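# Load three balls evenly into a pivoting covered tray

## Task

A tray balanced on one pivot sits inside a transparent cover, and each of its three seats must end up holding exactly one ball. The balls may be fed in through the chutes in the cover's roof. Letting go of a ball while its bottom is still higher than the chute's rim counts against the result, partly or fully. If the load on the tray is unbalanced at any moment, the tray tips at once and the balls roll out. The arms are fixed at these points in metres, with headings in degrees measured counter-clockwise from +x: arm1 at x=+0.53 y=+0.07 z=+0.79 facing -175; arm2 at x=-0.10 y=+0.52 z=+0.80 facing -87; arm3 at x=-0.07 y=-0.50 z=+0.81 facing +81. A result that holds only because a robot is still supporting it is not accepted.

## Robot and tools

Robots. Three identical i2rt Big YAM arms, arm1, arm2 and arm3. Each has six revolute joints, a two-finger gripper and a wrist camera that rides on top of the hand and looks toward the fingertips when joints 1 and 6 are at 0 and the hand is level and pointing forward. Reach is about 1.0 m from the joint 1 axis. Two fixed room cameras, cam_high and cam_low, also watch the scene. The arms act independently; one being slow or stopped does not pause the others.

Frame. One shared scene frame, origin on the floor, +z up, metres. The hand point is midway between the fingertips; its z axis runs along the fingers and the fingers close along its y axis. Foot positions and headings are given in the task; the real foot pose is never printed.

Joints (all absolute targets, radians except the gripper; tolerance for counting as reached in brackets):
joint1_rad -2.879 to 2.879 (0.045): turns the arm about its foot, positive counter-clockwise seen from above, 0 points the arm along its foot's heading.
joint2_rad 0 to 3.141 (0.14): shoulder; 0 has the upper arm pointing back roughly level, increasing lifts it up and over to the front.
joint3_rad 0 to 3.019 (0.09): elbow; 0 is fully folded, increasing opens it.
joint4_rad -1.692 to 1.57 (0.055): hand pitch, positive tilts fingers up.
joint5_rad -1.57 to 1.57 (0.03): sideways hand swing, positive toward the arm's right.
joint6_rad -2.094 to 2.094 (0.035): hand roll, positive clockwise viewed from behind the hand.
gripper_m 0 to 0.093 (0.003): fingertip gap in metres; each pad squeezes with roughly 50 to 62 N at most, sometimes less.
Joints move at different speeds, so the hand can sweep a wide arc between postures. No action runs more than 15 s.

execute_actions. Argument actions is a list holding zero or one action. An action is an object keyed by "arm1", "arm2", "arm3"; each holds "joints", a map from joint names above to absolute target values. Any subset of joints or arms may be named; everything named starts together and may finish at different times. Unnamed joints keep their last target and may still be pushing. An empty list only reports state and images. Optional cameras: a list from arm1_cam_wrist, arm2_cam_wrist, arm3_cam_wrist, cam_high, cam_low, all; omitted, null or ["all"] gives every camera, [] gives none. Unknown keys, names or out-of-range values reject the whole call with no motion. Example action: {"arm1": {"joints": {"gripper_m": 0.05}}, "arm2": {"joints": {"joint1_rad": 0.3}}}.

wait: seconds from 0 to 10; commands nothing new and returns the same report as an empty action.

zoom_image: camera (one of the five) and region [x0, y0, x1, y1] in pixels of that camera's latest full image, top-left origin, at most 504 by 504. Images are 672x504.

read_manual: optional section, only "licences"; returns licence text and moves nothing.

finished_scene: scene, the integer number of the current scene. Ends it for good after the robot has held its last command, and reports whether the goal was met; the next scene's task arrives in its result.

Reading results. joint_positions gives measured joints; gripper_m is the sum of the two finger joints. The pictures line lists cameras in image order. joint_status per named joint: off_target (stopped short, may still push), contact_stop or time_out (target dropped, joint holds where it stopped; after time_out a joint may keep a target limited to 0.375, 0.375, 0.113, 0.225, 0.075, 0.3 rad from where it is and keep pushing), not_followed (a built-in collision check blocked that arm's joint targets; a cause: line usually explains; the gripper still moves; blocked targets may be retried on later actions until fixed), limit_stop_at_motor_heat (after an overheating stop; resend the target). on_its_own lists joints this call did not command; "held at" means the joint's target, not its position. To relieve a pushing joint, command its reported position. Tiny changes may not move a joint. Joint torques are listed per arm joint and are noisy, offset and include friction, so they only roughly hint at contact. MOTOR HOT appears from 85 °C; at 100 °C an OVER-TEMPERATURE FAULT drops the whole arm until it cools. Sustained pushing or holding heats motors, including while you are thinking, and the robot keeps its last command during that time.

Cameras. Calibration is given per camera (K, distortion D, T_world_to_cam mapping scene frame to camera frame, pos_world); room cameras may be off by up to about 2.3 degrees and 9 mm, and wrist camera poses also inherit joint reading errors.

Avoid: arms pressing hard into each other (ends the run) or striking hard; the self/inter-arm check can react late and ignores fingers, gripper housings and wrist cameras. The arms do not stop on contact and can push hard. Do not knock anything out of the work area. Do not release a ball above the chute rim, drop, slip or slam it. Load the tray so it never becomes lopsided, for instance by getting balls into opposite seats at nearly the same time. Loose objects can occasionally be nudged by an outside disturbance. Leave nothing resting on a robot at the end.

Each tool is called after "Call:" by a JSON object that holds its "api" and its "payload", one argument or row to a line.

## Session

Call:
{"api": "execute_actions", "payload": {
  "actions": []
}}

Scene clock: 0.00 s.
Joint torques (N m, as the arm reports them, + toward a larger angle): no reading
Motor temperatures (°C, as the motors report them): arm1=[27 24 29 25 27 24] | arm2=[25 27 24 25 24 24] | arm3=[23 27 28 23 26 26]
arm1.joint_positions: joint1_rad=+0.382 joint2_rad=+0.610 joint3_rad=+1.445 joint4_rad=-1.580 joint5_rad=-0.225 joint6_rad=+0.743 gripper_m=+0.094
arm1.joint_status: not commanded
arm1.hand: x=+0.3751 y=-0.0523 z=+1.3082 quat_wxyz=(-0.312, -0.909, +0.079, +0.265) (m; scene frame)
arm2.joint_positions: joint1_rad=-0.190 joint2_rad=+0.565 joint3_rad=+1.471 joint4_rad=-1.400 joint5_rad=+0.264 joint6_rad=+0.810 gripper_m=+0.095
arm2.joint_status: not commanded
arm2.hand: x=-0.1727 y=+0.3443 z=+1.3830 quat_wxyz=(-0.414, -0.828, -0.197, +0.324) (m; scene frame)
arm3.joint_positions: joint1_rad=+0.687 joint2_rad=+0.631 joint3_rad=+1.677 joint4_rad=-1.306 joint5_rad=+0.037 joint6_rad=+0.221 gripper_m=+0.095
arm3.joint_status: not commanded
arm3.hand: x=-0.1640 y=-0.3360 z=+1.4847 quat_wxyz=(-0.262, +0.636, -0.476, -0.549) (m; scene frame)
pictures: arm1_cam_wrist, arm2_cam_wrist, arm3_cam_wrist, cam_high, cam_low
camera_calibration (this result's frames):
arm1_cam_wrist: T_world_to_cam=[[-0.0201986, 0.784298, -0.620055, 0.862146], [0.997302, 0.0595832, 0.0428783, -0.419698], [0.0705743, -0.617516, -0.783386, 1.0871], [0, 0, 0, 1]] pos_world=[0.359259, 0.0201316, 1.4042]
arm2_cam_wrist: T_world_to_cam=[[-0.606445, 0.559926, -0.564541, 0.488548], [0.785115, 0.533989, -0.313767, 0.391994], [0.125772, -0.633512, -0.763442, 1.41522], [0, 0, 0, 1]] pos_world=[-0.189479, 0.413689, 1.47924]
arm3_cam_wrist: T_world_to_cam=[[0.889765, 0.419053, -0.180867, 0.562414], [0.22976, -0.75364, -0.615823, 0.703826], [-0.394371, 0.506381, -0.766844, 1.36539], [0, 0, 0, 1]] pos_world=[-0.123657, -0.396657, 1.58219]
Images, in order (width x height): arm1_cam_wrist 672x504, arm2_cam_wrist 672x504, arm3_cam_wrist 672x504, cam_high 672x504, cam_low 672x504.

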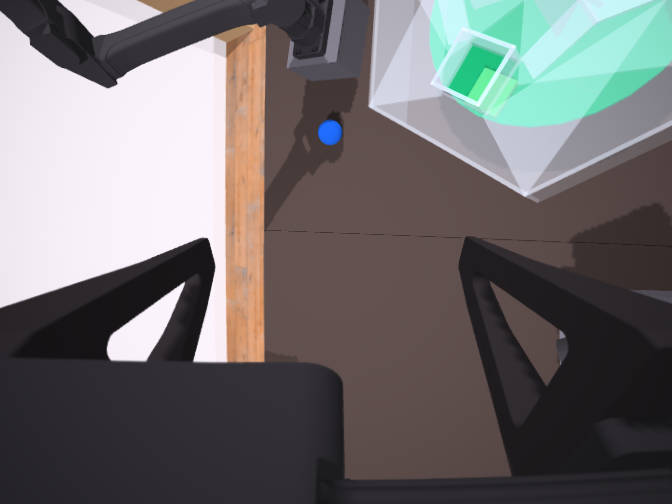

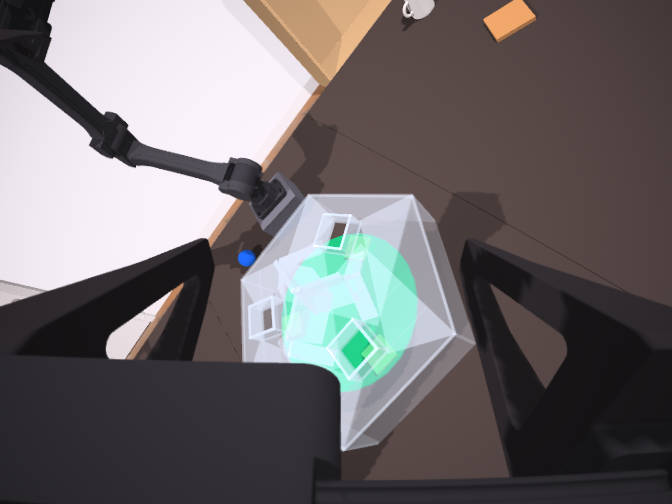

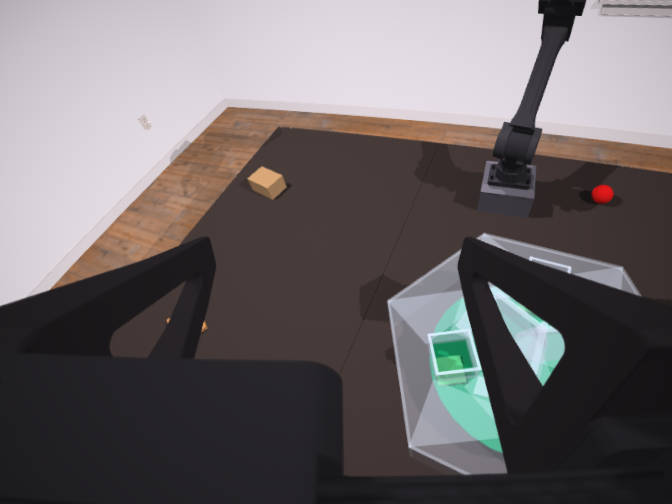

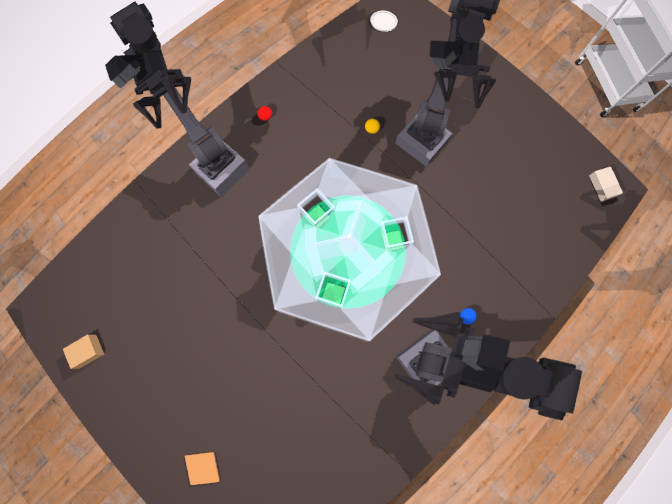

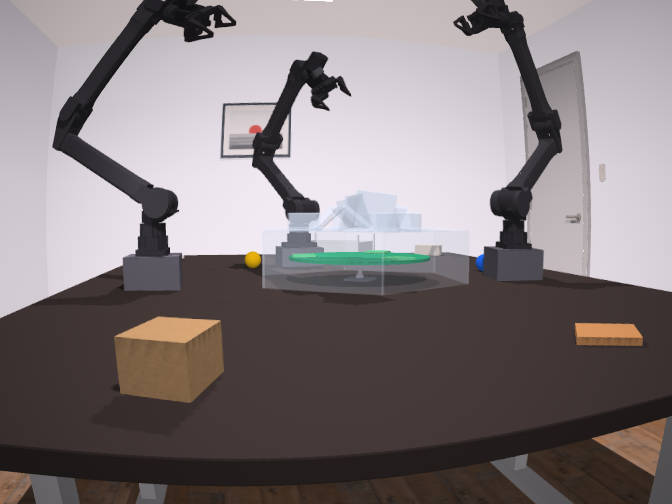

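Call:
{"api": "execute_actions", "payload": {
  "actions": [
    {"arm1":{"joints":{"joint1_rad":-1.079,"joint3_rad":0.9,"joint5_rad":0,"joint6_rad":0}},"arm2":{"joints":{"joint1_rad":1.749,"joint3_rad":0.9,"joint5_rad":0,"joint6_rad":0}},"arm3":{"joints":{"joint1_rad":-1.41,"joint3_rad":0.9,"joint5_rad":0,"joint6_rad":0}}}
  ],
  "cameras": []
}}

Call:
{"api": "execute_actions", "payload": {
  "actions": [
    {"arm1":{"joints":{"joint2_rad":1.005,"joint3_rad":0.495,"joint4_rad":-1.04}},"arm2":{"joints":{"joint2_rad":1.204,"joint3_rad":0.6,"joint4_rad":-0.945}},"arm3":{"joints":{"joint2_rad":1.069,"joint3_rad":0.462,"joint4_rad":-0.95}}}
  ],
  "cameras": ["arm1_cam_wrist","arm2_cam_wrist","arm3_cam_wrist"]
}}

Scene clock: 15.30 s.
Joint torques (N m, as the arm reports them, + toward a larger angle): arm1=[ 0.24  1.99  9.4   1.17  0.19 -0.01] | arm2=[-0.21 -0.55 11.51  1.37  0.04 -0.17] | arm3=[-1.07 -0.63  9.48  1.18 -0.02 -0.23]
Motor temperatures (°C, as the motors report them): arm1=[26 24 31 25 27 24] | arm2=[25 27 26 25 24 24] | arm3=[23 27 30 23 26 26]
arm1.joint_positions: joint1_rad=-1.072 joint2_rad=+0.610 joint3_rad=+0.895 joint4_rad=-1.580 joint5_rad=-0.002 joint6_rad=+0.011 gripper_m=+0.094
arm1.joint_status: all done
arm1.hand: x=+0.4218 y=+0.2182 z=+1.0600 quat_wxyz=(+0.065, -0.872, +0.471, +0.119) (m; scene frame)
arm2.joint_positions: joint1_rad=+1.744 joint2_rad=+0.574 joint3_rad=+0.887 joint4_rad=-1.399 joint5_rad=+0.001 joint6_rad=+0.015 gripper_m=+0.095
arm2.joint_status: all done
arm2.hand: x=+0.1092 y=+0.5684 z=+1.0955 quat_wxyz=(-0.236, +0.106, -0.966, -0.024) (m; scene frame)
arm3.joint_positions: joint1_rad=-1.404 joint2_rad=+0.640 joint3_rad=+0.904 joint4_rad=-1.306 joint5_rad=+0.001 joint6_rad=+0.017 gripper_m=+0.095
arm3.joint_status: all done
arm3.hand: x=+0.1798 y=-0.4981 z=+1.1115 quat_wxyz=(-0.268, -0.006, -0.963, -0.004) (m; scene frame)
pictures: none
No camera images: the call's "cameras" was empty. Leave "cameras" out to get every camera's image.

Scene clock: 16.53 s.
Joint torques (N m, as the arm reports them, + toward a larger angle): arm1=[ 0.2  -1.97  8.55  1.01  0.19 -0.02] | arm2=[-0.26 -5.97  9.66  0.6   0.05 -0.16] | arm3=[-1.27 -3.82  7.96  0.53 -0.03 -0.15]
Motor temperatures (°C, as the motors report them): arm1=[26 24 31 25 27 24] | arm2=[25 27 26 25 24 24] | arm3=[23 27 30 23 26 26]
arm1.joint_positions: joint1_rad=-1.072 joint2_rad=+1.003 joint3_rad=+0.484 joint4_rad=-1.053 joint5_rad=-0.002 joint6_rad=+0.011 gripper_m=+0.094
arm1.joint_status: all done
arm1.hand: x=+0.4106 y=+0.2372 z=+0.8367 quat_wxyz=(+0.001, -0.880, +0.476, -0.004) (m; scene frame)
arm2.joint_positions: joint1_rad=+1.744 joint2_rad=+1.202 joint3_rad=+0.585 joint4_rad=-0.956 joint5_rad=+0.001 joint6_rad=+0.015 gripper_m=+0.095
arm2.joint_status: all done
arm2.hand: x=+0.1482 y=+0.5750 z=+0.8435 quat_wxyz=(+0.003, +0.108, -0.994, +0.006) (m; scene frame)
arm3.joint_positions: joint1_rad=-1.404 joint2_rad=+1.079 joint3_rad=+0.460 joint4_rad=-0.967 joint5_rad=+0.001 joint6_rad=+0.017 gripper_m=+0.095
arm3.joint_status: all done
arm3.hand: x=+0.1421 y=-0.4976 z=+0.8412 quat_wxyz=(+0.001, -0.006, -1.000, -0.001) (m; scene frame)
pictures: arm1_cam_wrist, arm2_cam_wrist, arm3_cam_wrist
camera_calibration (this result's frames):
arm1_cam_wrist: T_world_to_cam=[[0.841361, 0.54044, -0.00596298, -0.466307], [0.437814, -0.675039, 0.593836, -0.509135], [0.316908, -0.502241, -0.804564, 0.78324], [0, 0, 0, 1]] pos_world=[0.367024, 0.301701, 0.929729]
arm2_cam_wrist: T_world_to_cam=[[0.219024, -0.975637, -0.0126577, 0.544503], [-0.784659, -0.183831, 0.592044, -0.27111], [-0.579947, -0.11974, -0.805806, 0.954014], [0, 0, 0, 1]] pos_world=[0.221289, 0.595633, 0.936152]
arm3_cam_wrist: T_world_to_cam=[[-0.000943608, -0.999973, -0.00729079, -0.484187], [-0.808914, -0.00352317, 0.587917, -0.376335], [-0.587926, 0.00645238, -0.808889, 0.888505], [0, 0, 0, 1]] pos_world=[0.217496, -0.491233, 0.936425]
Images, in order (width x height): arm1_cam_wrist 672x504, arm2_cam_wrist 672x504, arm3_cam_wrist 672x504.

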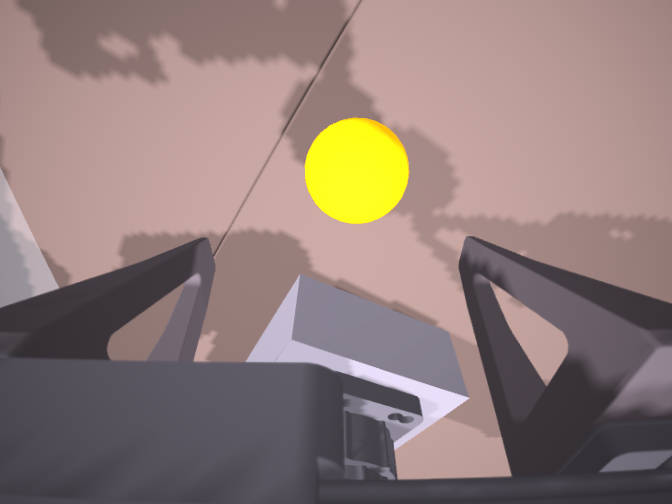

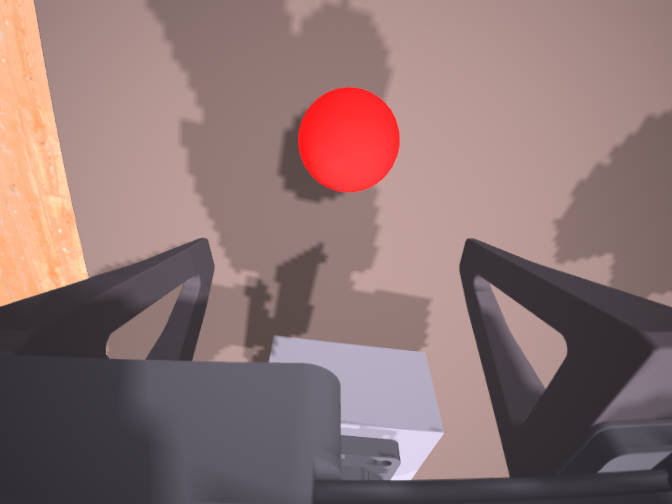

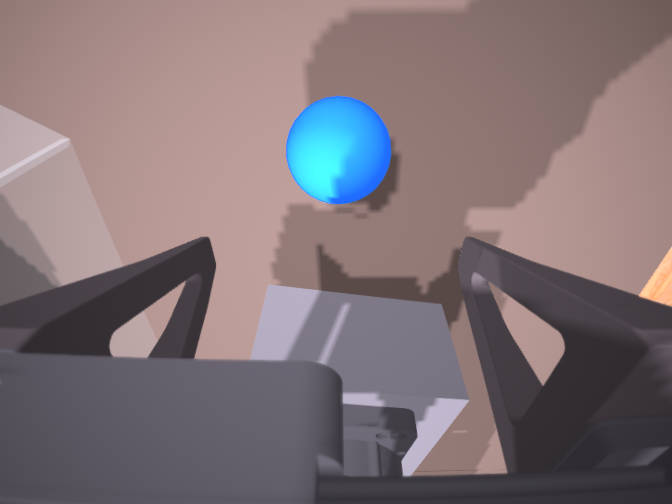

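Call:
{"api": "execute_actions", "payload": {
  "actions": [
    {"arm1":{"joints":{"joint1_rad":-1.125,"joint2_rad":1.261,"joint3_rad":0.34,"joint4_rad":-0.628}},"arm2":{"joints":{"joint1_rad":1.708,"joint2_rad":1.525,"joint3_rad":0.522,"joint4_rad":-0.54}},"arm3":{"joints":{"joint2_rad":1.425,"joint3_rad":0.358,"joint4_rad":-0.49}}}
  ],
  "cameras": ["arm1_cam_wrist","arm2_cam_wrist","arm3_cam_wrist"]
}}

Scene clock: 24.30 s.
Joint torques (N m, as the arm reports them, + toward a larger angle): arm1=[ 0.17 -2.75  6.24  1.03  0.19  0.  ] | arm2=[-1.08 -8.22  6.32  0.7   0.04 -0.16] | arm3=[-1.7  -4.68  4.51  0.63  0.01 -0.16]
Motor temperatures (°C, as the motors report them): arm1=[26 24 31 25 27 24] | arm2=[25 27 26 25 24 24] | arm3=[23 27 30 23 26 26]
arm1.joint_positions: joint1_rad=-1.118 joint2_rad=+1.255 joint3_rad=+0.327 joint4_rad=-0.640 joint5_rad=-0.002 joint6_rad=+0.010 gripper_m=+0.094
arm1.joint_status: all done
arm1.hand: x=+0.4238 y=+0.2348 z=+0.7457 quat_wxyz=(+0.001, -0.869, +0.496, -0.002) (m; scene frame)
arm2.joint_positions: joint1_rad=+1.714 joint2_rad=+1.527 joint3_rad=+0.514 joint4_rad=-0.552 joint5_rad=+0.001 joint6_rad=+0.015 gripper_m=+0.095
arm2.joint_status: all done
arm2.hand: x=+0.1670 y=+0.5697 z=+0.7444 quat_wxyz=(-0.002, +0.093, -0.996, +0.005) (m; scene frame)
arm3.joint_positions: joint1_rad=-1.404 joint2_rad=+1.425 joint3_rad=+0.359 joint4_rad=-0.507 joint5_rad=+0.001 joint6_rad=+0.017 gripper_m=+0.095
arm3.joint_status: all done
arm3.hand: x=+0.1515 y=-0.4974 z=+0.7473 quat_wxyz=(-0.006, -0.006, -1.000, -0.001) (m; scene frame)
pictures: arm1_cam_wrist, arm2_cam_wrist, arm3_cam_wrist
camera_calibration (this result's frames):
arm1_cam_wrist: T_world_to_cam=[[0.865001, 0.501737, -0.00581549, -0.477672], [0.407658, -0.695955, 0.591153, -0.442799], [0.292556, -0.513718, -0.806538, 0.719139], [0, 0, 0, 1]] pos_world=[0.383309, 0.300933, 0.838998]
arm2_cam_wrist: T_world_to_cam=[[0.189377, -0.981823, -0.012622, 0.542439], [-0.795791, -0.160999, 0.583777, -0.203658], [-0.575198, -0.100509, -0.811816, 0.877136], [0, 0, 0, 1]] pos_world=[0.239732, 0.587951, 0.837811]
arm3_cam_wrist: T_world_to_cam=[[-0.000875725, -0.999972, -0.00736722, -0.48456], [-0.816691, -0.00353626, 0.577064, -0.304241], [-0.577074, 0.00652209, -0.816666, 0.822277], [0, 0, 0, 1]] pos_world=[0.22562, -0.490985, 0.843522]
Images, in order (width x height): arm1_cam_wrist 672x504, arm2_cam_wrist 672x504, arm3_cam_wrist 672x504.

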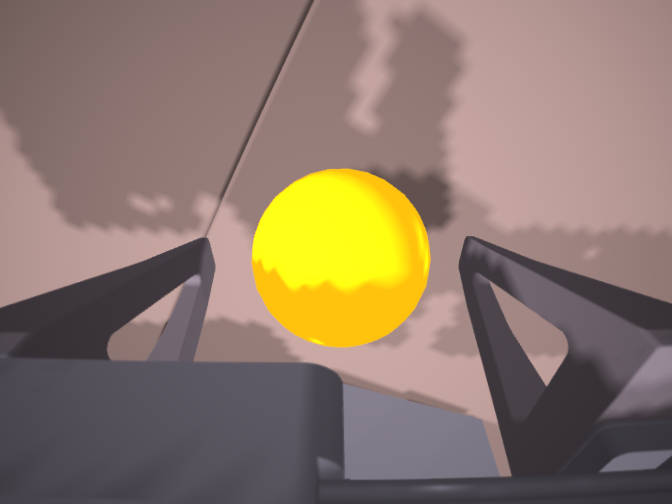

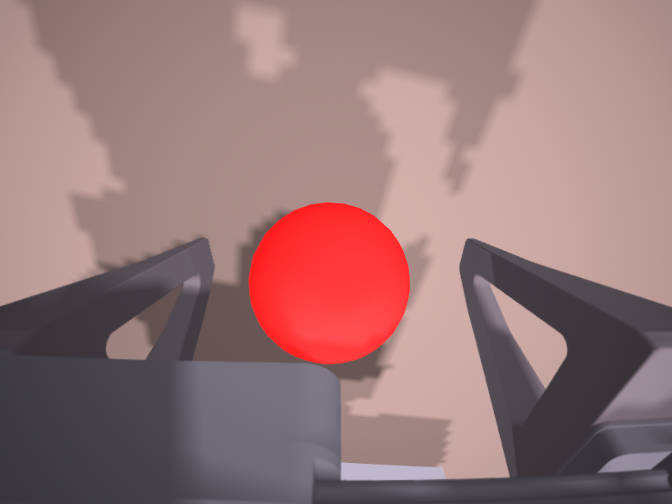

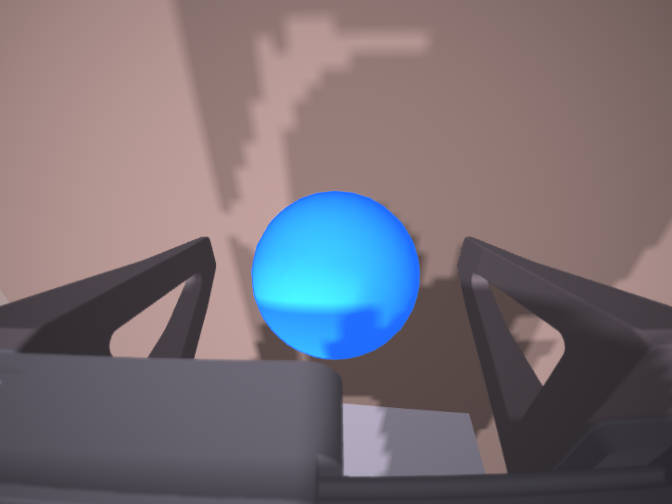

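Call:
{"api": "execute_actions", "payload": {
  "actions": [
    {"arm1":{"joints":{"gripper_m":0.03}},"arm2":{"joints":{"joint2_rad":1.56,"joint4_rad":-0.6}},"arm3":{"joints":{"joint4_rad":-0.555}}}
  ],
  "cameras": []
}}

Call:
{"api": "execute_actions", "payload": {
  "actions": [
    {"arm2":{"joints":{"gripper_m":0.03}},"arm3":{"joints":{"gripper_m":0.03}}}
  ],
  "cameras": []
}}

Call:
{"api": "execute_actions", "payload": {
  "actions": [
    {"arm1":{"joints":{"joint2_rad":0.895,"joint3_rad":0.9,"joint4_rad":-1.5}},"arm2":{"joints":{"joint2_rad":0.895,"joint3_rad":0.9,"joint4_rad":-1.5}},"arm3":{"joints":{"joint2_rad":0.895,"joint3_rad":0.93,"joint4_rad":-1.5}}}
  ],
  "cameras": []
}}

Call:
{"api": "execute_actions", "payload": {
  "actions": [
    {"arm1":{"joints":{"joint1_rad":0.377}},"arm2":{"joints":{"joint1_rad":0.195}},"arm3":{"joints":{"joint1_rad":0.327}}}
  ],
  "cameras": []
}}

Call:
{"api": "execute_actions", "payload": {
  "actions": [
    {"arm1":{"joints":{"joint2_rad":1.49,"joint3_rad":1.395,"joint4_rad":-1.437}},"arm2":{"joints":{"joint2_rad":1.443,"joint3_rad":1.33,"joint4_rad":-1.41}},"arm3":{"joints":{"joint2_rad":1.345,"joint3_rad":1.235,"joint4_rad":-1.375}}}
  ],
  "cameras": ["arm1_cam_wrist","arm2_cam_wrist","arm3_cam_wrist"]
}}

Scene clock: 48.57 s.
Joint torques (N m, as the arm reports them, + toward a larger angle): arm1=[ 0.22 -2.73  6.28  1.02  0.18 -0.01] | arm2=[-1.07 -7.75  5.94 -0.41  0.05 -0.16] | arm3=[-1.56 -4.44  4.39 -0.96 -0.02 -0.15]
Motor temperatures (°C, as the motors report them): arm1=[26 24 30 25 27 24] | arm2=[25 27 25 25 24 24] | arm3=[23 28 29 23 26 26]
arm1.joint_positions: joint1_rad=-1.118 joint2_rad=+1.255 joint3_rad=+0.327 joint4_rad=-0.640 joint5_rad=-0.001 joint6_rad=+0.010 gripper_m=+0.055
arm1.joint_status: gripper_m off_target (ended at +0.055, target +0.030)
arm1.hand: x=+0.4239 y=+0.2350 z=+0.7457 quat_wxyz=(+0.002, -0.869, +0.496, -0.002) (m; scene frame)
arm2.joint_positions: joint1_rad=+1.714 joint2_rad=+1.556 joint3_rad=+0.514 joint4_rad=-0.591 joint5_rad=+0.001 joint6_rad=+0.015 gripper_m=+0.095
arm2.joint_status: all done
arm2.hand: x=+0.1520 y=+0.5666 z=+0.7375 quat_wxyz=(+0.032, +0.092, -0.995, +0.009) (m; scene frame)
arm3.joint_positions: joint1_rad=-1.404 joint2_rad=+1.425 joint3_rad=+0.359 joint4_rad=-0.540 joint5_rad=+0.001 joint6_rad=+0.017 gripper_m=+0.095
arm3.joint_status: all done
arm3.hand: x=+0.1432 y=-0.4974 z=+0.7473 quat_wxyz=(+0.011, -0.006, -1.000, -0.001) (m; scene frame)
pictures: none
No camera images: the call's "cameras" was empty. Leave "cameras" out to get every camera's image.

Scene clock: 49.20 s.
Joint torques (N m, as the arm reports them, + toward a larger angle): arm1=[ 0.18 -2.83  6.29  1.03  0.18  0.  ] | arm2=[-1.   -7.69  6.01 -0.42  0.06 -0.16] | arm3=[-1.75 -4.93  4.33 -0.7  -0.02 -0.16]
Motor temperatures (°C, as the motors report them): arm1=[26 24 30 25 27 24] | arm2=[25 27 25 25 24 24] | arm3=[23 28 29 23 26 26]
arm1.joint_positions: joint1_rad=-1.118 joint2_rad=+1.255 joint3_rad=+0.327 joint4_rad=-0.640 joint5_rad=-0.001 joint6_rad=+0.010 gripper_m=+0.055
arm1.joint_status: not commanded
arm1.hand: x=+0.4239 y=+0.2350 z=+0.7457 quat_wxyz=(+0.002, -0.869, +0.496, -0.002) (m; scene frame)
arm2.joint_positions: joint1_rad=+1.713 joint2_rad=+1.556 joint3_rad=+0.514 joint4_rad=-0.591 joint5_rad=+0.001 joint6_rad=+0.014 gripper_m=+0.055
arm2.joint_status: gripper_m off_target (ended at +0.055, target +0.030)
arm2.hand: x=+0.1520 y=+0.5666 z=+0.7375 quat_wxyz=(+0.032, +0.092, -0.995, +0.009) (m; scene frame)
arm3.joint_positions: joint1_rad=-1.404 joint2_rad=+1.425 joint3_rad=+0.359 joint4_rad=-0.540 joint5_rad=+0.000 joint6_rad=+0.016 gripper_m=+0.055
arm3.joint_status: gripper_m off_target (ended at +0.055, target +0.030)
arm3.hand: x=+0.1432 y=-0.4973 z=+0.7473 quat_wxyz=(+0.011, -0.006, -1.000, -0.001) (m; scene frame)
pictures: none
No camera images: the call's "cameras" was empty. Leave "cameras" out to get every camera's image.

Scene clock: 50.70 s.
Joint torques (N m, as the arm reports them, + toward a larger angle): arm1=[ 0.23 -1.24 12.17  0.06  0.17  0.  ] | arm2=[-1.   -3.55 11.72 -0.1   0.05 -0.16] | arm3=[-1.76 -2.08 13.75 -0.76  0.01 -0.14]
Motor temperatures (°C, as the motors report them): arm1=[26 24 31 25 27 24] | arm2=[25 27 26 25 24 24] | arm3=[23 28 30 23 26 26]
arm1.joint_positions: joint1_rad=-1.118 joint2_rad=+0.886 joint3_rad=+0.858 joint4_rad=-1.490 joint5_rad=-0.001 joint6_rad=+0.010 gripper_m=+0.055
arm1.joint_status: all done
arm1.hand: x=+0.4058 y=+0.2620 z=+0.9963 quat_wxyz=(+0.014, -0.868, +0.495, +0.020) (m; scene frame)
arm2.joint_positions: joint1_rad=+1.713 joint2_rad=+0.893 joint3_rad=+0.881 joint4_rad=-1.493 joint5_rad=+0.001 joint6_rad=+0.014 gripper_m=+0.055
arm2.joint_status: all done
arm2.hand: x=+0.1269 y=+0.5644 z=+1.0209 quat_wxyz=(-0.032, +0.093, -0.995, +0.002) (m; scene frame)
arm3.joint_positions: joint1_rad=-1.404 joint2_rad=+0.896 joint3_rad=+0.882 joint4_rad=-1.486 joint5_rad=+0.000 joint6_rad=+0.016 gripper_m=+0.055
arm3.joint_status: all done
arm3.hand: x=+0.1668 y=-0.4979 z=+1.0308 quat_wxyz=(-0.042, -0.006, -0.999, -0.001) (m; scene frame)
pictures: none
No camera images: the call's "cameras" was empty. Leave "cameras" out to get every camera's image.

Scene clock: 52.57 s.
Joint torques (N m, as the arm reports them, + toward a larger angle): arm1=[ 1.16 -1.17 12.26  0.08  0.14  0.01] | arm2=[-0.81 -3.26 11.8  -0.05  0.08 -0.15] | arm3=[-0.83 -3.02 13.57 -0.67  0.08 -0.13]
Motor temperatures (°C, as the motors report them): arm1=[26 24 31 25 27 24] | arm2=[25 27 26 25 24 24] | arm3=[23 28 30 23 26 26]
arm1.joint_positions: joint1_rad=+0.372 joint2_rad=+0.886 joint3_rad=+0.858 joint4_rad=-1.490 joint5_rad=+0.000 joint6_rad=+0.009 gripper_m=+0.055
arm1.joint_status: all done
arm1.hand: x=+0.3186 y=-0.0369 z=+0.9958 quat_wxyz=(-0.008, -0.974, -0.225, +0.022) (m; scene frame)
arm2.joint_positions: joint1_rad=+0.198 joint2_rad=+0.894 joint3_rad=+0.881 joint4_rad=-1.493 joint5_rad=+0.000 joint6_rad=+0.013 gripper_m=+0.055
arm2.joint_status: all done
arm2.hand: x=-0.0449 y=+0.2902 z=+1.0240 quat_wxyz=(-0.029, -0.616, -0.787, +0.025) (m; scene frame)
arm3.joint_positions: joint1_rad=+0.323 joint2_rad=+0.896 joint3_rad=+0.882 joint4_rad=-1.486 joint5_rad=-0.001 joint6_rad=+0.015 gripper_m=+0.055
arm3.joint_status: all done
arm3.hand: x=-0.1085 y=-0.2640 z=+1.0275 quat_wxyz=(-0.028, +0.757, -0.653, -0.023) (m; scene frame)
pictures: none
No camera images: the call's "cameras" was empty. Leave "cameras" out to get every camera's image.

Scene clock: 53.90 s.
Joint torques (N m, as the arm reports them, + toward a larger angle): arm1=[  1.17 -12.99  13.08   0.61   0.14   0.01] | arm2=[ -0.89 -13.65  15.17   0.18   0.07  -0.15] | arm3=[ -1.25 -10.09  14.08   0.23   0.    -0.16]
Motor temperatures (°C, as the motors report them): arm1=[26 24 32 25 27 24] | arm2=[25 27 26 25 24 24] | arm3=[23 28 31 23 26 26]
arm1.joint_positions: joint1_rad=+0.372 joint2_rad=+1.496 joint3_rad=+1.338 joint4_rad=-1.440 joint5_rad=+0.000 joint6_rad=+0.009 gripper_m=+0.055
arm1.joint_status: all done
arm1.hand: x=+0.1380 y=-0.1271 z=+0.9914 quat_wxyz=(+0.002, -0.974, -0.225, -0.017) (m; scene frame)
arm2.joint_positions: joint1_rad=+0.198 joint2_rad=+1.465 joint3_rad=+1.269 joint4_rad=-1.413 joint5_rad=+0.000 joint6_rad=+0.013 gripper_m=+0.055
arm2.joint_status: all done
arm2.hand: x=+0.0003 y=+0.1168 z=+1.0014 quat_wxyz=(+0.013, -0.616, -0.787, -0.007) (m; scene frame)
arm3.joint_positions: joint1_rad=+0.323 joint2_rad=+1.370 joint3_rad=+1.180 joint4_rad=-1.382 joint5_rad=-0.001 joint6_rad=+0.015 gripper_m=+0.055
arm3.joint_status: all done
arm3.hand: x=-0.1323 y=-0.1158 z=+1.0064 quat_wxyz=(-0.005, +0.757, -0.654, +0.005) (m; scene frame)
pictures: arm1_cam_wrist, arm2_cam_wrist, arm3_cam_wrist
camera_calibration (this result's frames):
arm1_cam_wrist: T_world_to_cam=[[-0.431344, 0.902075, -0.0142637, 0.190759], [0.706642, 0.347639, 0.616282, -0.656905], [0.560891, 0.25575, -0.787396, 0.856818], [0, 0, 0, 1]] pos_world=[0.0658985, -0.162844, 1.08222]
arm2_cam_wrist: T_world_to_cam=[[-0.969425, -0.244679, -0.0186475, 0.0528589], [-0.205047, 0.765965, 0.609305, -0.693241], [-0.134801, 0.594499, -0.792716, 0.843923], [0, 0, 0, 1]] pos_world=[0.0228575, 0.0422198, 1.09237]
arm3_cam_wrist: T_world_to_cam=[[0.987658, 0.156443, 0.00757107, 0.14829], [0.122217, -0.800012, 0.587404, -0.662584], [0.097952, -0.579229, -0.809258, 0.881684], [0, 0, 0, 1]] pos_world=[-0.151844, -0.0425768, 1.10159]
Images, in order (width x height): arm1_cam_wrist 672x504, arm2_cam_wrist 672x504, arm3_cam_wrist 672x504.

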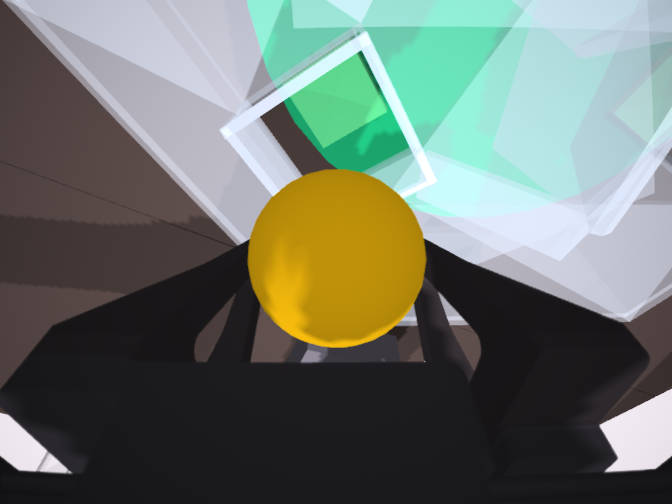

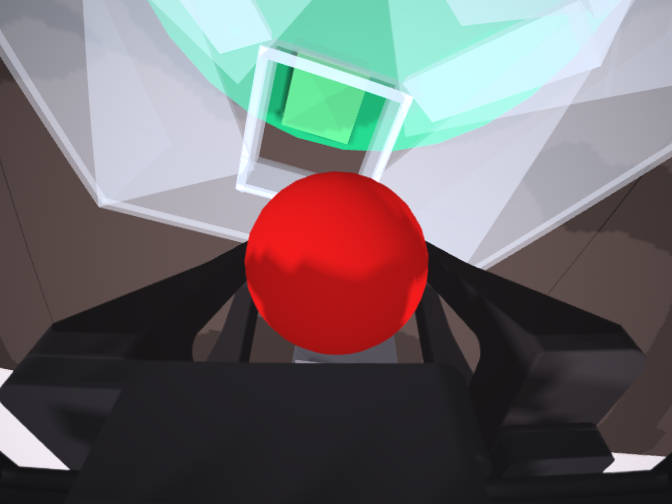

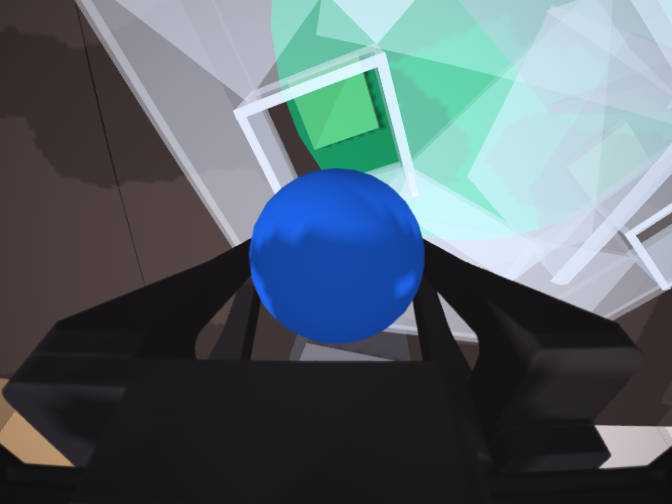

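Call:
{"api": "execute_actions", "payload": {
  "actions": [
    {"arm1":{"joints":{"joint1_rad":0.39,"joint2_rad":1.535,"joint3_rad":1.183,"joint4_rad":-1.186}},"arm2":{"joints":{"joint1_rad":0.223,"joint2_rad":1.512,"joint3_rad":1.1,"joint4_rad":-1.108}},"arm3":{"joints":{"joint1_rad":0.342,"joint2_rad":1.42,"joint3_rad":0.99,"joint4_rad":-1.095}}}
  ]
}}

Call:
{"api": "zoom_image", "payload": {
  "camera": "cam_low",
  "region": [260, 150, 460, 270]
}}

Scene clock: 64.67 s.
Joint torques (N m, as the arm reports them, + toward a larger angle): arm1=[  1.34 -12.57   9.4    1.02   0.04   0.01] | arm2=[ -0.24 -12.13  11.01   0.73   0.03  -0.15] | arm3=[ -0.69 -10.17   8.75   0.48  -0.1   -0.11]
Motor temperatures (°C, as the motors report them): arm1=[26 24 33 25 27 24] | arm2=[25 27 28 25 24 24] | arm3=[23 28 33 23 26 26]
arm1.joint_positions: joint1_rad=+0.382 joint2_rad=+1.532 joint3_rad=+1.168 joint4_rad=-1.198 joint5_rad=+0.003 joint6_rad=+0.009 gripper_m=+0.055
arm1.joint_status: all done
arm1.hand: x=+0.1379 y=-0.1315 z=+0.9138 quat_wxyz=(-0.001, -0.973, -0.230, +0.001) (m; scene frame)
arm2.joint_positions: joint1_rad=+0.219 joint2_rad=+1.524 joint3_rad=+1.079 joint4_rad=-1.120 joint5_rad=+0.001 joint6_rad=+0.013 gripper_m=+0.055
arm2.joint_status: all done
arm2.hand: x=+0.0092 y=+0.1146 z=+0.9091 quat_wxyz=(-0.004, -0.608, -0.794, +0.007) (m; scene frame)
arm3.joint_positions: joint1_rad=+0.334 joint2_rad=+1.439 joint3_rad=+0.986 joint4_rad=-1.112 joint5_rad=+0.003 joint6_rad=+0.015 gripper_m=+0.055
arm3.joint_status: all done
arm3.hand: x=-0.1341 y=-0.1195 z=+0.9112 quat_wxyz=(-0.009, +0.761, -0.649, +0.003) (m; scene frame)
pictures: arm1_cam_wrist, arm2_cam_wrist, arm3_cam_wrist, cam_high, cam_low
camera_calibration (this result's frames):
arm1_cam_wrist: T_world_to_cam=[[-0.440281, 0.897781, -0.0118839, 0.192099], [0.72359, 0.36263, 0.587297, -0.581372], [0.531574, 0.249977, -0.809284, 0.820095], [0, 0, 0, 1]] pos_world=[0.0693118, -0.166645, 1.00741]
arm2_cam_wrist: T_world_to_cam=[[-0.963829, -0.265961, -0.017271, 0.0603755], [-0.227458, 0.787058, 0.573413, -0.603055], [-0.138912, 0.5566, -0.819085, 0.80166], [0, 0, 0, 1]] pos_world=[0.0323824, 0.0444929, 1.00347]
arm3_cam_wrist: T_world_to_cam=[[0.985699, 0.16813, 0.0113576, 0.149075], [0.130258, -0.802959, 0.581627, -0.603475], [0.106908, -0.57183, -0.813377, 0.808499], [0, 0, 0, 1]] pos_world=[-0.154771, -0.047306, 1.00692]
Images, in order (width x height): arm1_cam_wrist 672x504, arm2_cam_wrist 672x504, arm3_cam_wrist 672x504, cam_high 672x504, cam_low 672x504.

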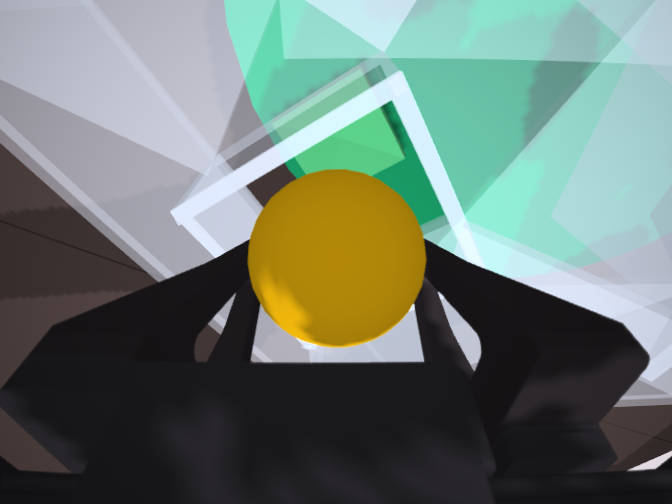

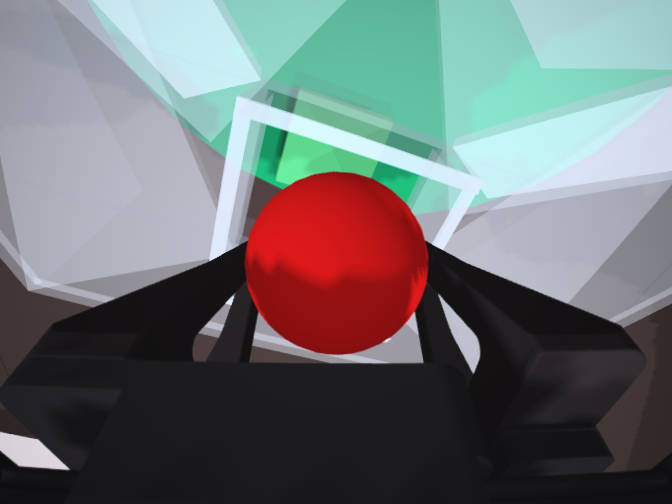

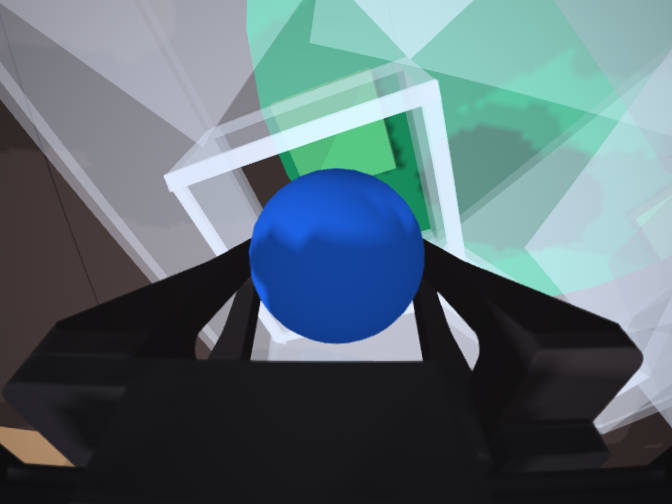

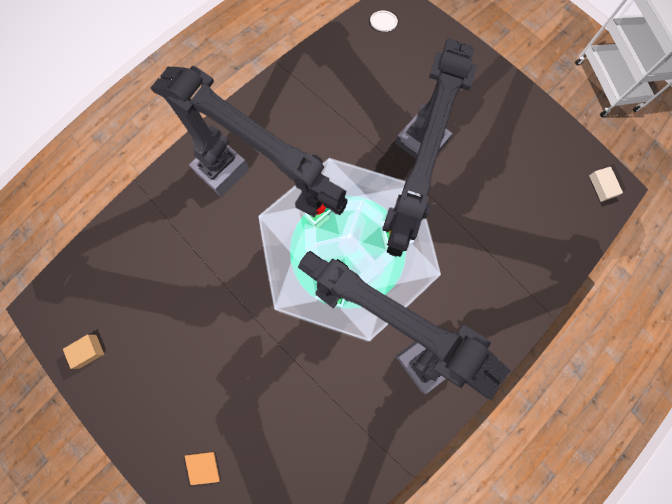

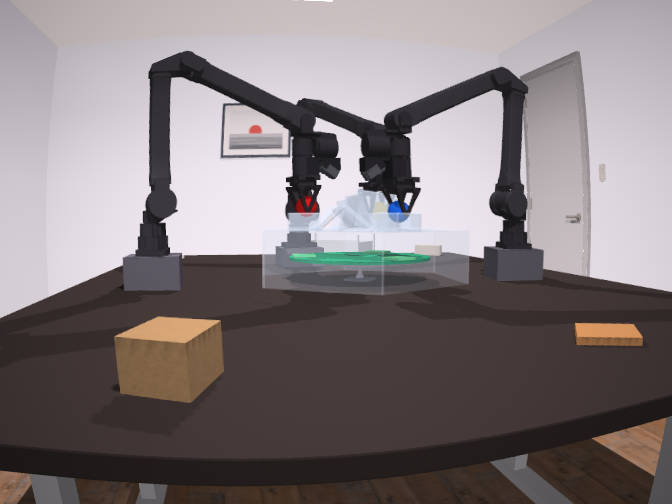

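Region (260, 150, 460, 270) of cam_low's 672x504 image, scaled by 2.520, with more detail than that image has; it fills the top 302 rows of this view, and the rest is white.

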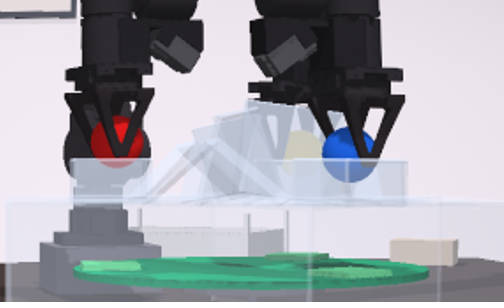

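Red needs to come down and back slightly; yellow back a touch.

Call:
{"api": "execute_actions", "payload": {
  "actions": [
    {"arm1":{"joints":{"joint4_rad":-1.232}},"arm2":{"joints":{"joint2_rad":1.545,"joint4_rad":-1.158}}}
  ],
  "cameras": ["arm1_cam_wrist","arm2_cam_wrist","cam_low"]
}}

Call:
{"api": "zoom_image", "payload": {
  "camera": "cam_low",
  "region": [260, 150, 460, 270]
}}

Scene clock: 69.57 s.
Joint torques (N m, as the arm reports them, + toward a larger angle): arm1=[  1.3  -12.3    9.4   -0.53   0.03   0.02] | arm2=[ -0.47 -11.38  10.91  -0.59   0.12  -0.14] | arm3=[ -0.31 -10.04   8.66   0.61  -0.06  -0.14]
Motor temperatures (°C, as the motors report them): arm1=[26 24 33 25 27 24] | arm2=[25 27 28 25 24 24] | arm3=[23 28 33 23 26 26]
arm1.joint_positions: joint1_rad=+0.382 joint2_rad=+1.532 joint3_rad=+1.168 joint4_rad=-1.211 joint5_rad=+0.003 joint6_rad=+0.009 gripper_m=+0.055
arm1.joint_status: all done
arm1.hand: x=+0.1407 y=-0.1300 z=+0.9138 quat_wxyz=(+0.001, -0.973, -0.230, -0.005) (m; scene frame)
arm2.joint_positions: joint1_rad=+0.221 joint2_rad=+1.541 joint3_rad=+1.079 joint4_rad=-1.144 joint5_rad=-0.001 joint6_rad=+0.012 gripper_m=+0.055
arm2.joint_status: all done
arm2.hand: x=+0.0086 y=+0.1210 z=+0.9025 quat_wxyz=(+0.011, -0.607, -0.795, -0.006) (m; scene frame)
arm3.joint_positions: joint1_rad=+0.334 joint2_rad=+1.439 joint3_rad=+0.986 joint4_rad=-1.112 joint5_rad=+0.003 joint6_rad=+0.015 gripper_m=+0.055
arm3.joint_status: not commanded
arm3.hand: x=-0.1341 y=-0.1195 z=+0.9112 quat_wxyz=(-0.009, +0.761, -0.649, +0.003) (m; scene frame)
pictures: arm1_cam_wrist, arm2_cam_wrist, cam_low
camera_calibration (this result's frames):
arm1_cam_wrist: T_world_to_cam=[[-0.440197, 0.89783, -0.0112865, 0.19143], [0.71683, 0.358969, 0.597742, -0.593031], [0.540722, 0.255034, -0.801609, 0.810593], [0, 0, 0, 1]] pos_world=[0.0710641, -0.16572, 1.00642]
arm2_cam_wrist: T_world_to_cam=[[-0.963441, -0.26723, -0.0192301, 0.0632786], [-0.223752, 0.763058, 0.606364, -0.631381], [-0.147365, 0.588499, -0.794954, 0.767029], [0, 0, 0, 1]] pos_world=[0.0327253, 0.0472946, 0.993817]
Images, in order (width x height): arm1_cam_wrist 672x504, arm2_cam_wrist 672x504, cam_low 672x504.

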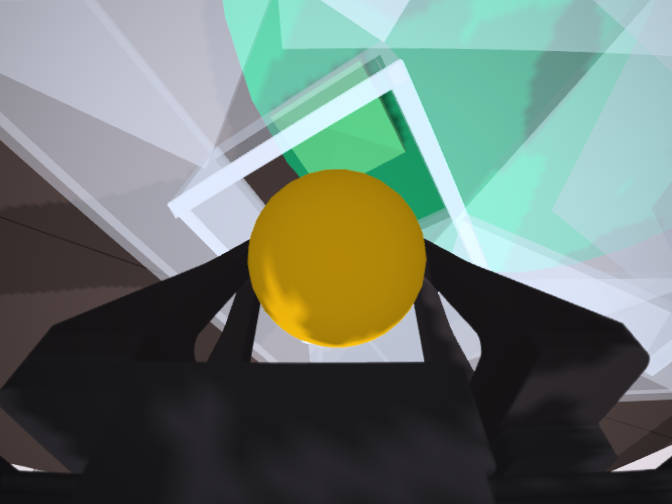

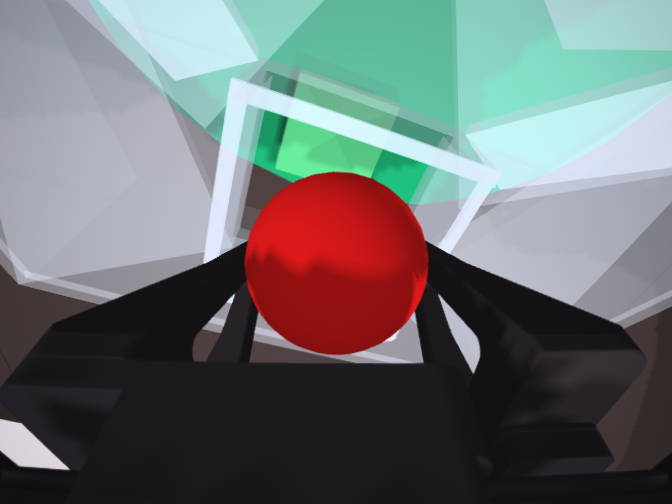

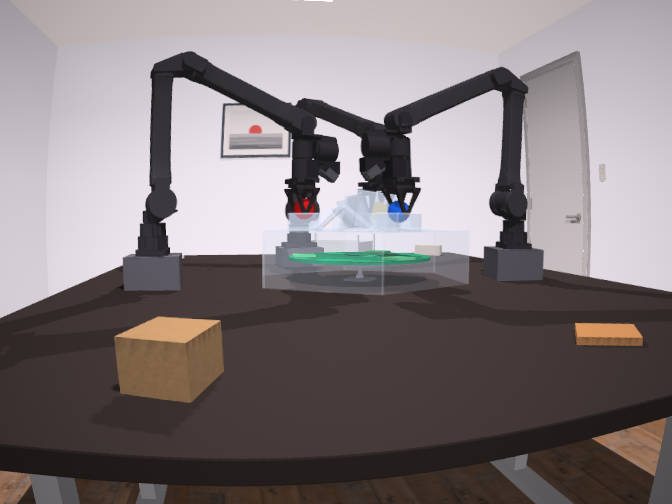

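Region (260, 150, 460, 270) of cam_low's 672x504 image, scaled by 2.520, with more detail than that image has; it fills the top 302 rows of this view, and the rest is white.

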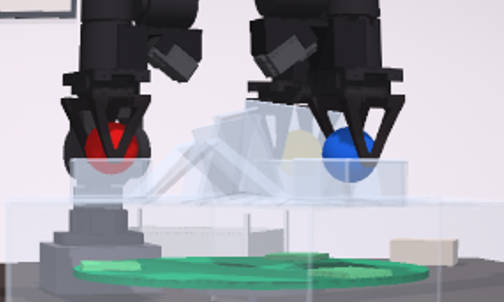

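Call:
{"api": "execute_actions", "payload": {
  "actions": [
    {"arm1":{"joints":{"gripper_m":0.063}},"arm2":{"joints":{"gripper_m":0.063}},"arm3":{"joints":{"gripper_m":0.063}}}
  ],
  "cameras": []
}}

Call:
{"api": "wait", "payload": {
  "seconds": 2
}}

Scene clock: 72.93 s.
Joint torques (N m, as the arm reports them, + toward a larger angle): arm1=[  1.41 -12.14   9.41  -0.51  -0.38   0.01] | arm2=[ -0.87 -11.15  10.91  -0.53   0.43  -0.14] | arm3=[-1.14 -9.77  8.62  0.34 -0.45 -0.15]
Motor temperatures (°C, as the motors report them): arm1=[26 24 33 25 27 24] | arm2=[25 27 28 25 24 24] | arm3=[23 28 33 23 26 26]
arm1.joint_positions: joint1_rad=+0.379 joint2_rad=+1.532 joint3_rad=+1.168 joint4_rad=-1.212 joint5_rad=+0.014 joint6_rad=+0.009 gripper_m=+0.063
arm1.joint_status: all done
arm1.hand: x=+0.1396 y=-0.1273 z=+0.9138 quat_wxyz=(+0.006, -0.973, -0.229, -0.004) (m; scene frame)
arm2.joint_positions: joint1_rad=+0.226 joint2_rad=+1.541 joint3_rad=+1.079 joint4_rad=-1.146 joint5_rad=-0.009 joint6_rad=+0.012 gripper_m=+0.063
arm2.joint_status: all done
arm2.hand: x=+0.0117 y=+0.1223 z=+0.9025 quat_wxyz=(+0.010, -0.605, -0.796, -0.009) (m; scene frame)
arm3.joint_positions: joint1_rad=+0.334 joint2_rad=+1.438 joint3_rad=+0.986 joint4_rad=-1.112 joint5_rad=+0.013 joint6_rad=+0.013 gripper_m=+0.063
arm3.joint_status: all done
arm3.hand: x=-0.1322 y=-0.1192 z=+0.9116 quat_wxyz=(-0.012, +0.761, -0.649, +0.006) (m; scene frame)
pictures: none
No camera images: the call's "cameras" was empty. Leave "cameras" out to get every camera's image.

Scene clock: 74.93 s.
Joint torques (N m, as the arm reports them, + toward a larger angle): arm1=[  1.56 -12.23   9.4   -0.5   -0.39   0.02] | arm2=[ -0.85 -11.37  10.91  -0.51   0.42  -0.14] | arm3=[ -0.75 -10.14   8.6    0.49  -0.47  -0.08]
Motor temperatures (°C, as the motors report them): arm1=[26 24 33 25 27 24] | arm2=[25 27 28 25 24 24] | arm3=[23 28 33 23 26 26]
arm1.joint_positions: joint1_rad=+0.379 joint2_rad=+1.532 joint3_rad=+1.168 joint4_rad=-1.212 joint5_rad=+0.014 joint6_rad=+0.009 gripper_m=+0.063
arm1.joint_status: all done
arm1.hand: x=+0.1396 y=-0.1273 z=+0.9138 quat_wxyz=(+0.006, -0.973, -0.229, -0.004) (m; scene frame)
arm2.joint_positions: joint1_rad=+0.226 joint2_rad=+1.541 joint3_rad=+1.079 joint4_rad=-1.146 joint5_rad=-0.009 joint6_rad=+0.012 gripper_m=+0.063
arm2.joint_status: all done
arm2.hand: x=+0.0117 y=+0.1223 z=+0.9025 quat_wxyz=(+0.010, -0.605, -0.796, -0.009) (m; scene frame)
arm3.joint_positions: joint1_rad=+0.334 joint2_rad=+1.438 joint3_rad=+0.986 joint4_rad=-1.112 joint5_rad=+0.013 joint6_rad=+0.013 gripper_m=+0.063
arm3.joint_status: all done
arm3.hand: x=-0.1322 y=-0.1192 z=+0.9116 quat_wxyz=(-0.012, +0.761, -0.649, +0.006) (m; scene frame)
wait: 2.00 s; at rest by 0.27 s
pictures: arm1_cam_wrist, arm2_cam_wrist, arm3_cam_wrist, cam_high, cam_low
camera_calibration (this result's frames):
arm1_cam_wrist: T_world_to_cam=[[-0.438281, 0.898838, 0.000182989, 0.177854], [0.720298, 0.351102, 0.598246, -0.595119], [0.537662, 0.262332, -0.801313, 0.811624], [0, 0, 0, 1]] pos_world=[0.070234, -0.163829, 1.00636]
arm2_cam_wrist: T_world_to_cam=[[-0.962003, -0.27172, -0.0267947, 0.0739856], [-0.231528, 0.759797, 0.607539, -0.632239], [-0.144722, 0.590658, -0.793838, 0.765425], [0, 0, 0, 1]] pos_world=[0.035567, 0.0483724, 0.993715]
arm3_cam_wrist: T_world_to_cam=[[0.985365, 0.169171, 0.0209029, 0.138522], [0.125743, -0.80419, 0.580919, -0.603723], [0.115084, -0.569789, -0.813693, 0.810367], [0, 0, 0, 1]] pos_world=[-0.153842, -0.0472042, 1.00721]
Images, in order (width x height): arm1_cam_wrist 672x504, arm2_cam_wrist 672x504, arm3_cam_wrist 672x504, cam_high 672x504, cam_low 672x504.

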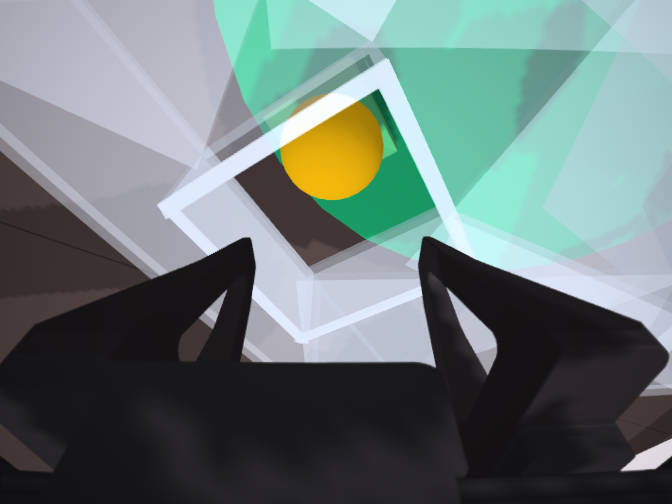

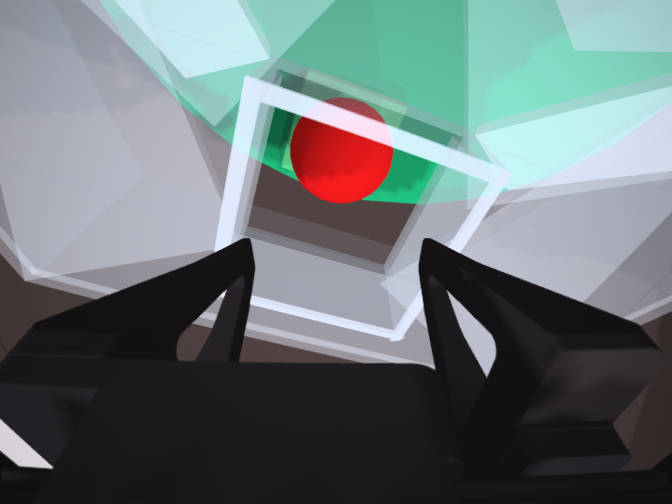

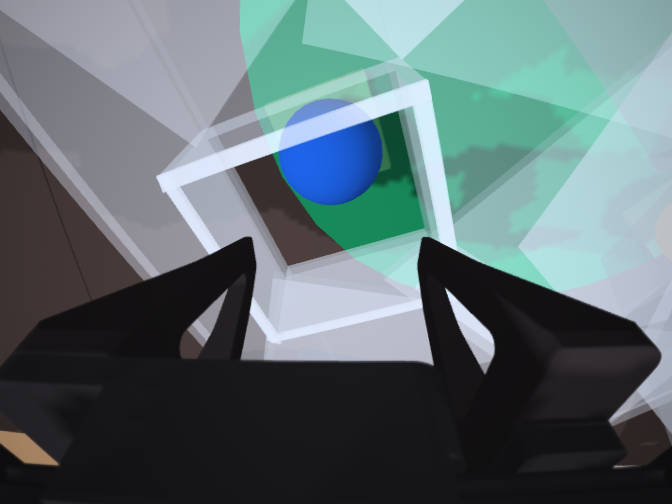

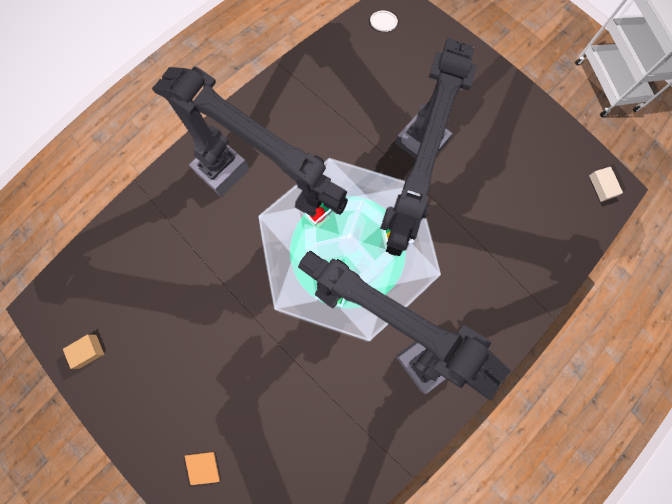

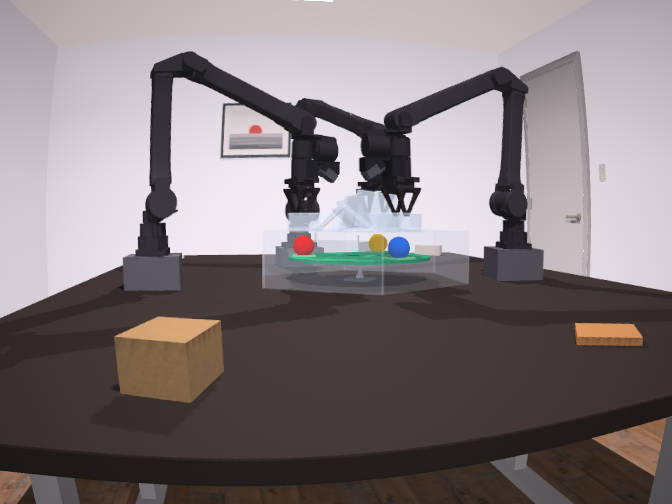

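Call:
{"api": "finished_scene", "payload": {
  "scene": 2
}}

The scene is finished: the task was done.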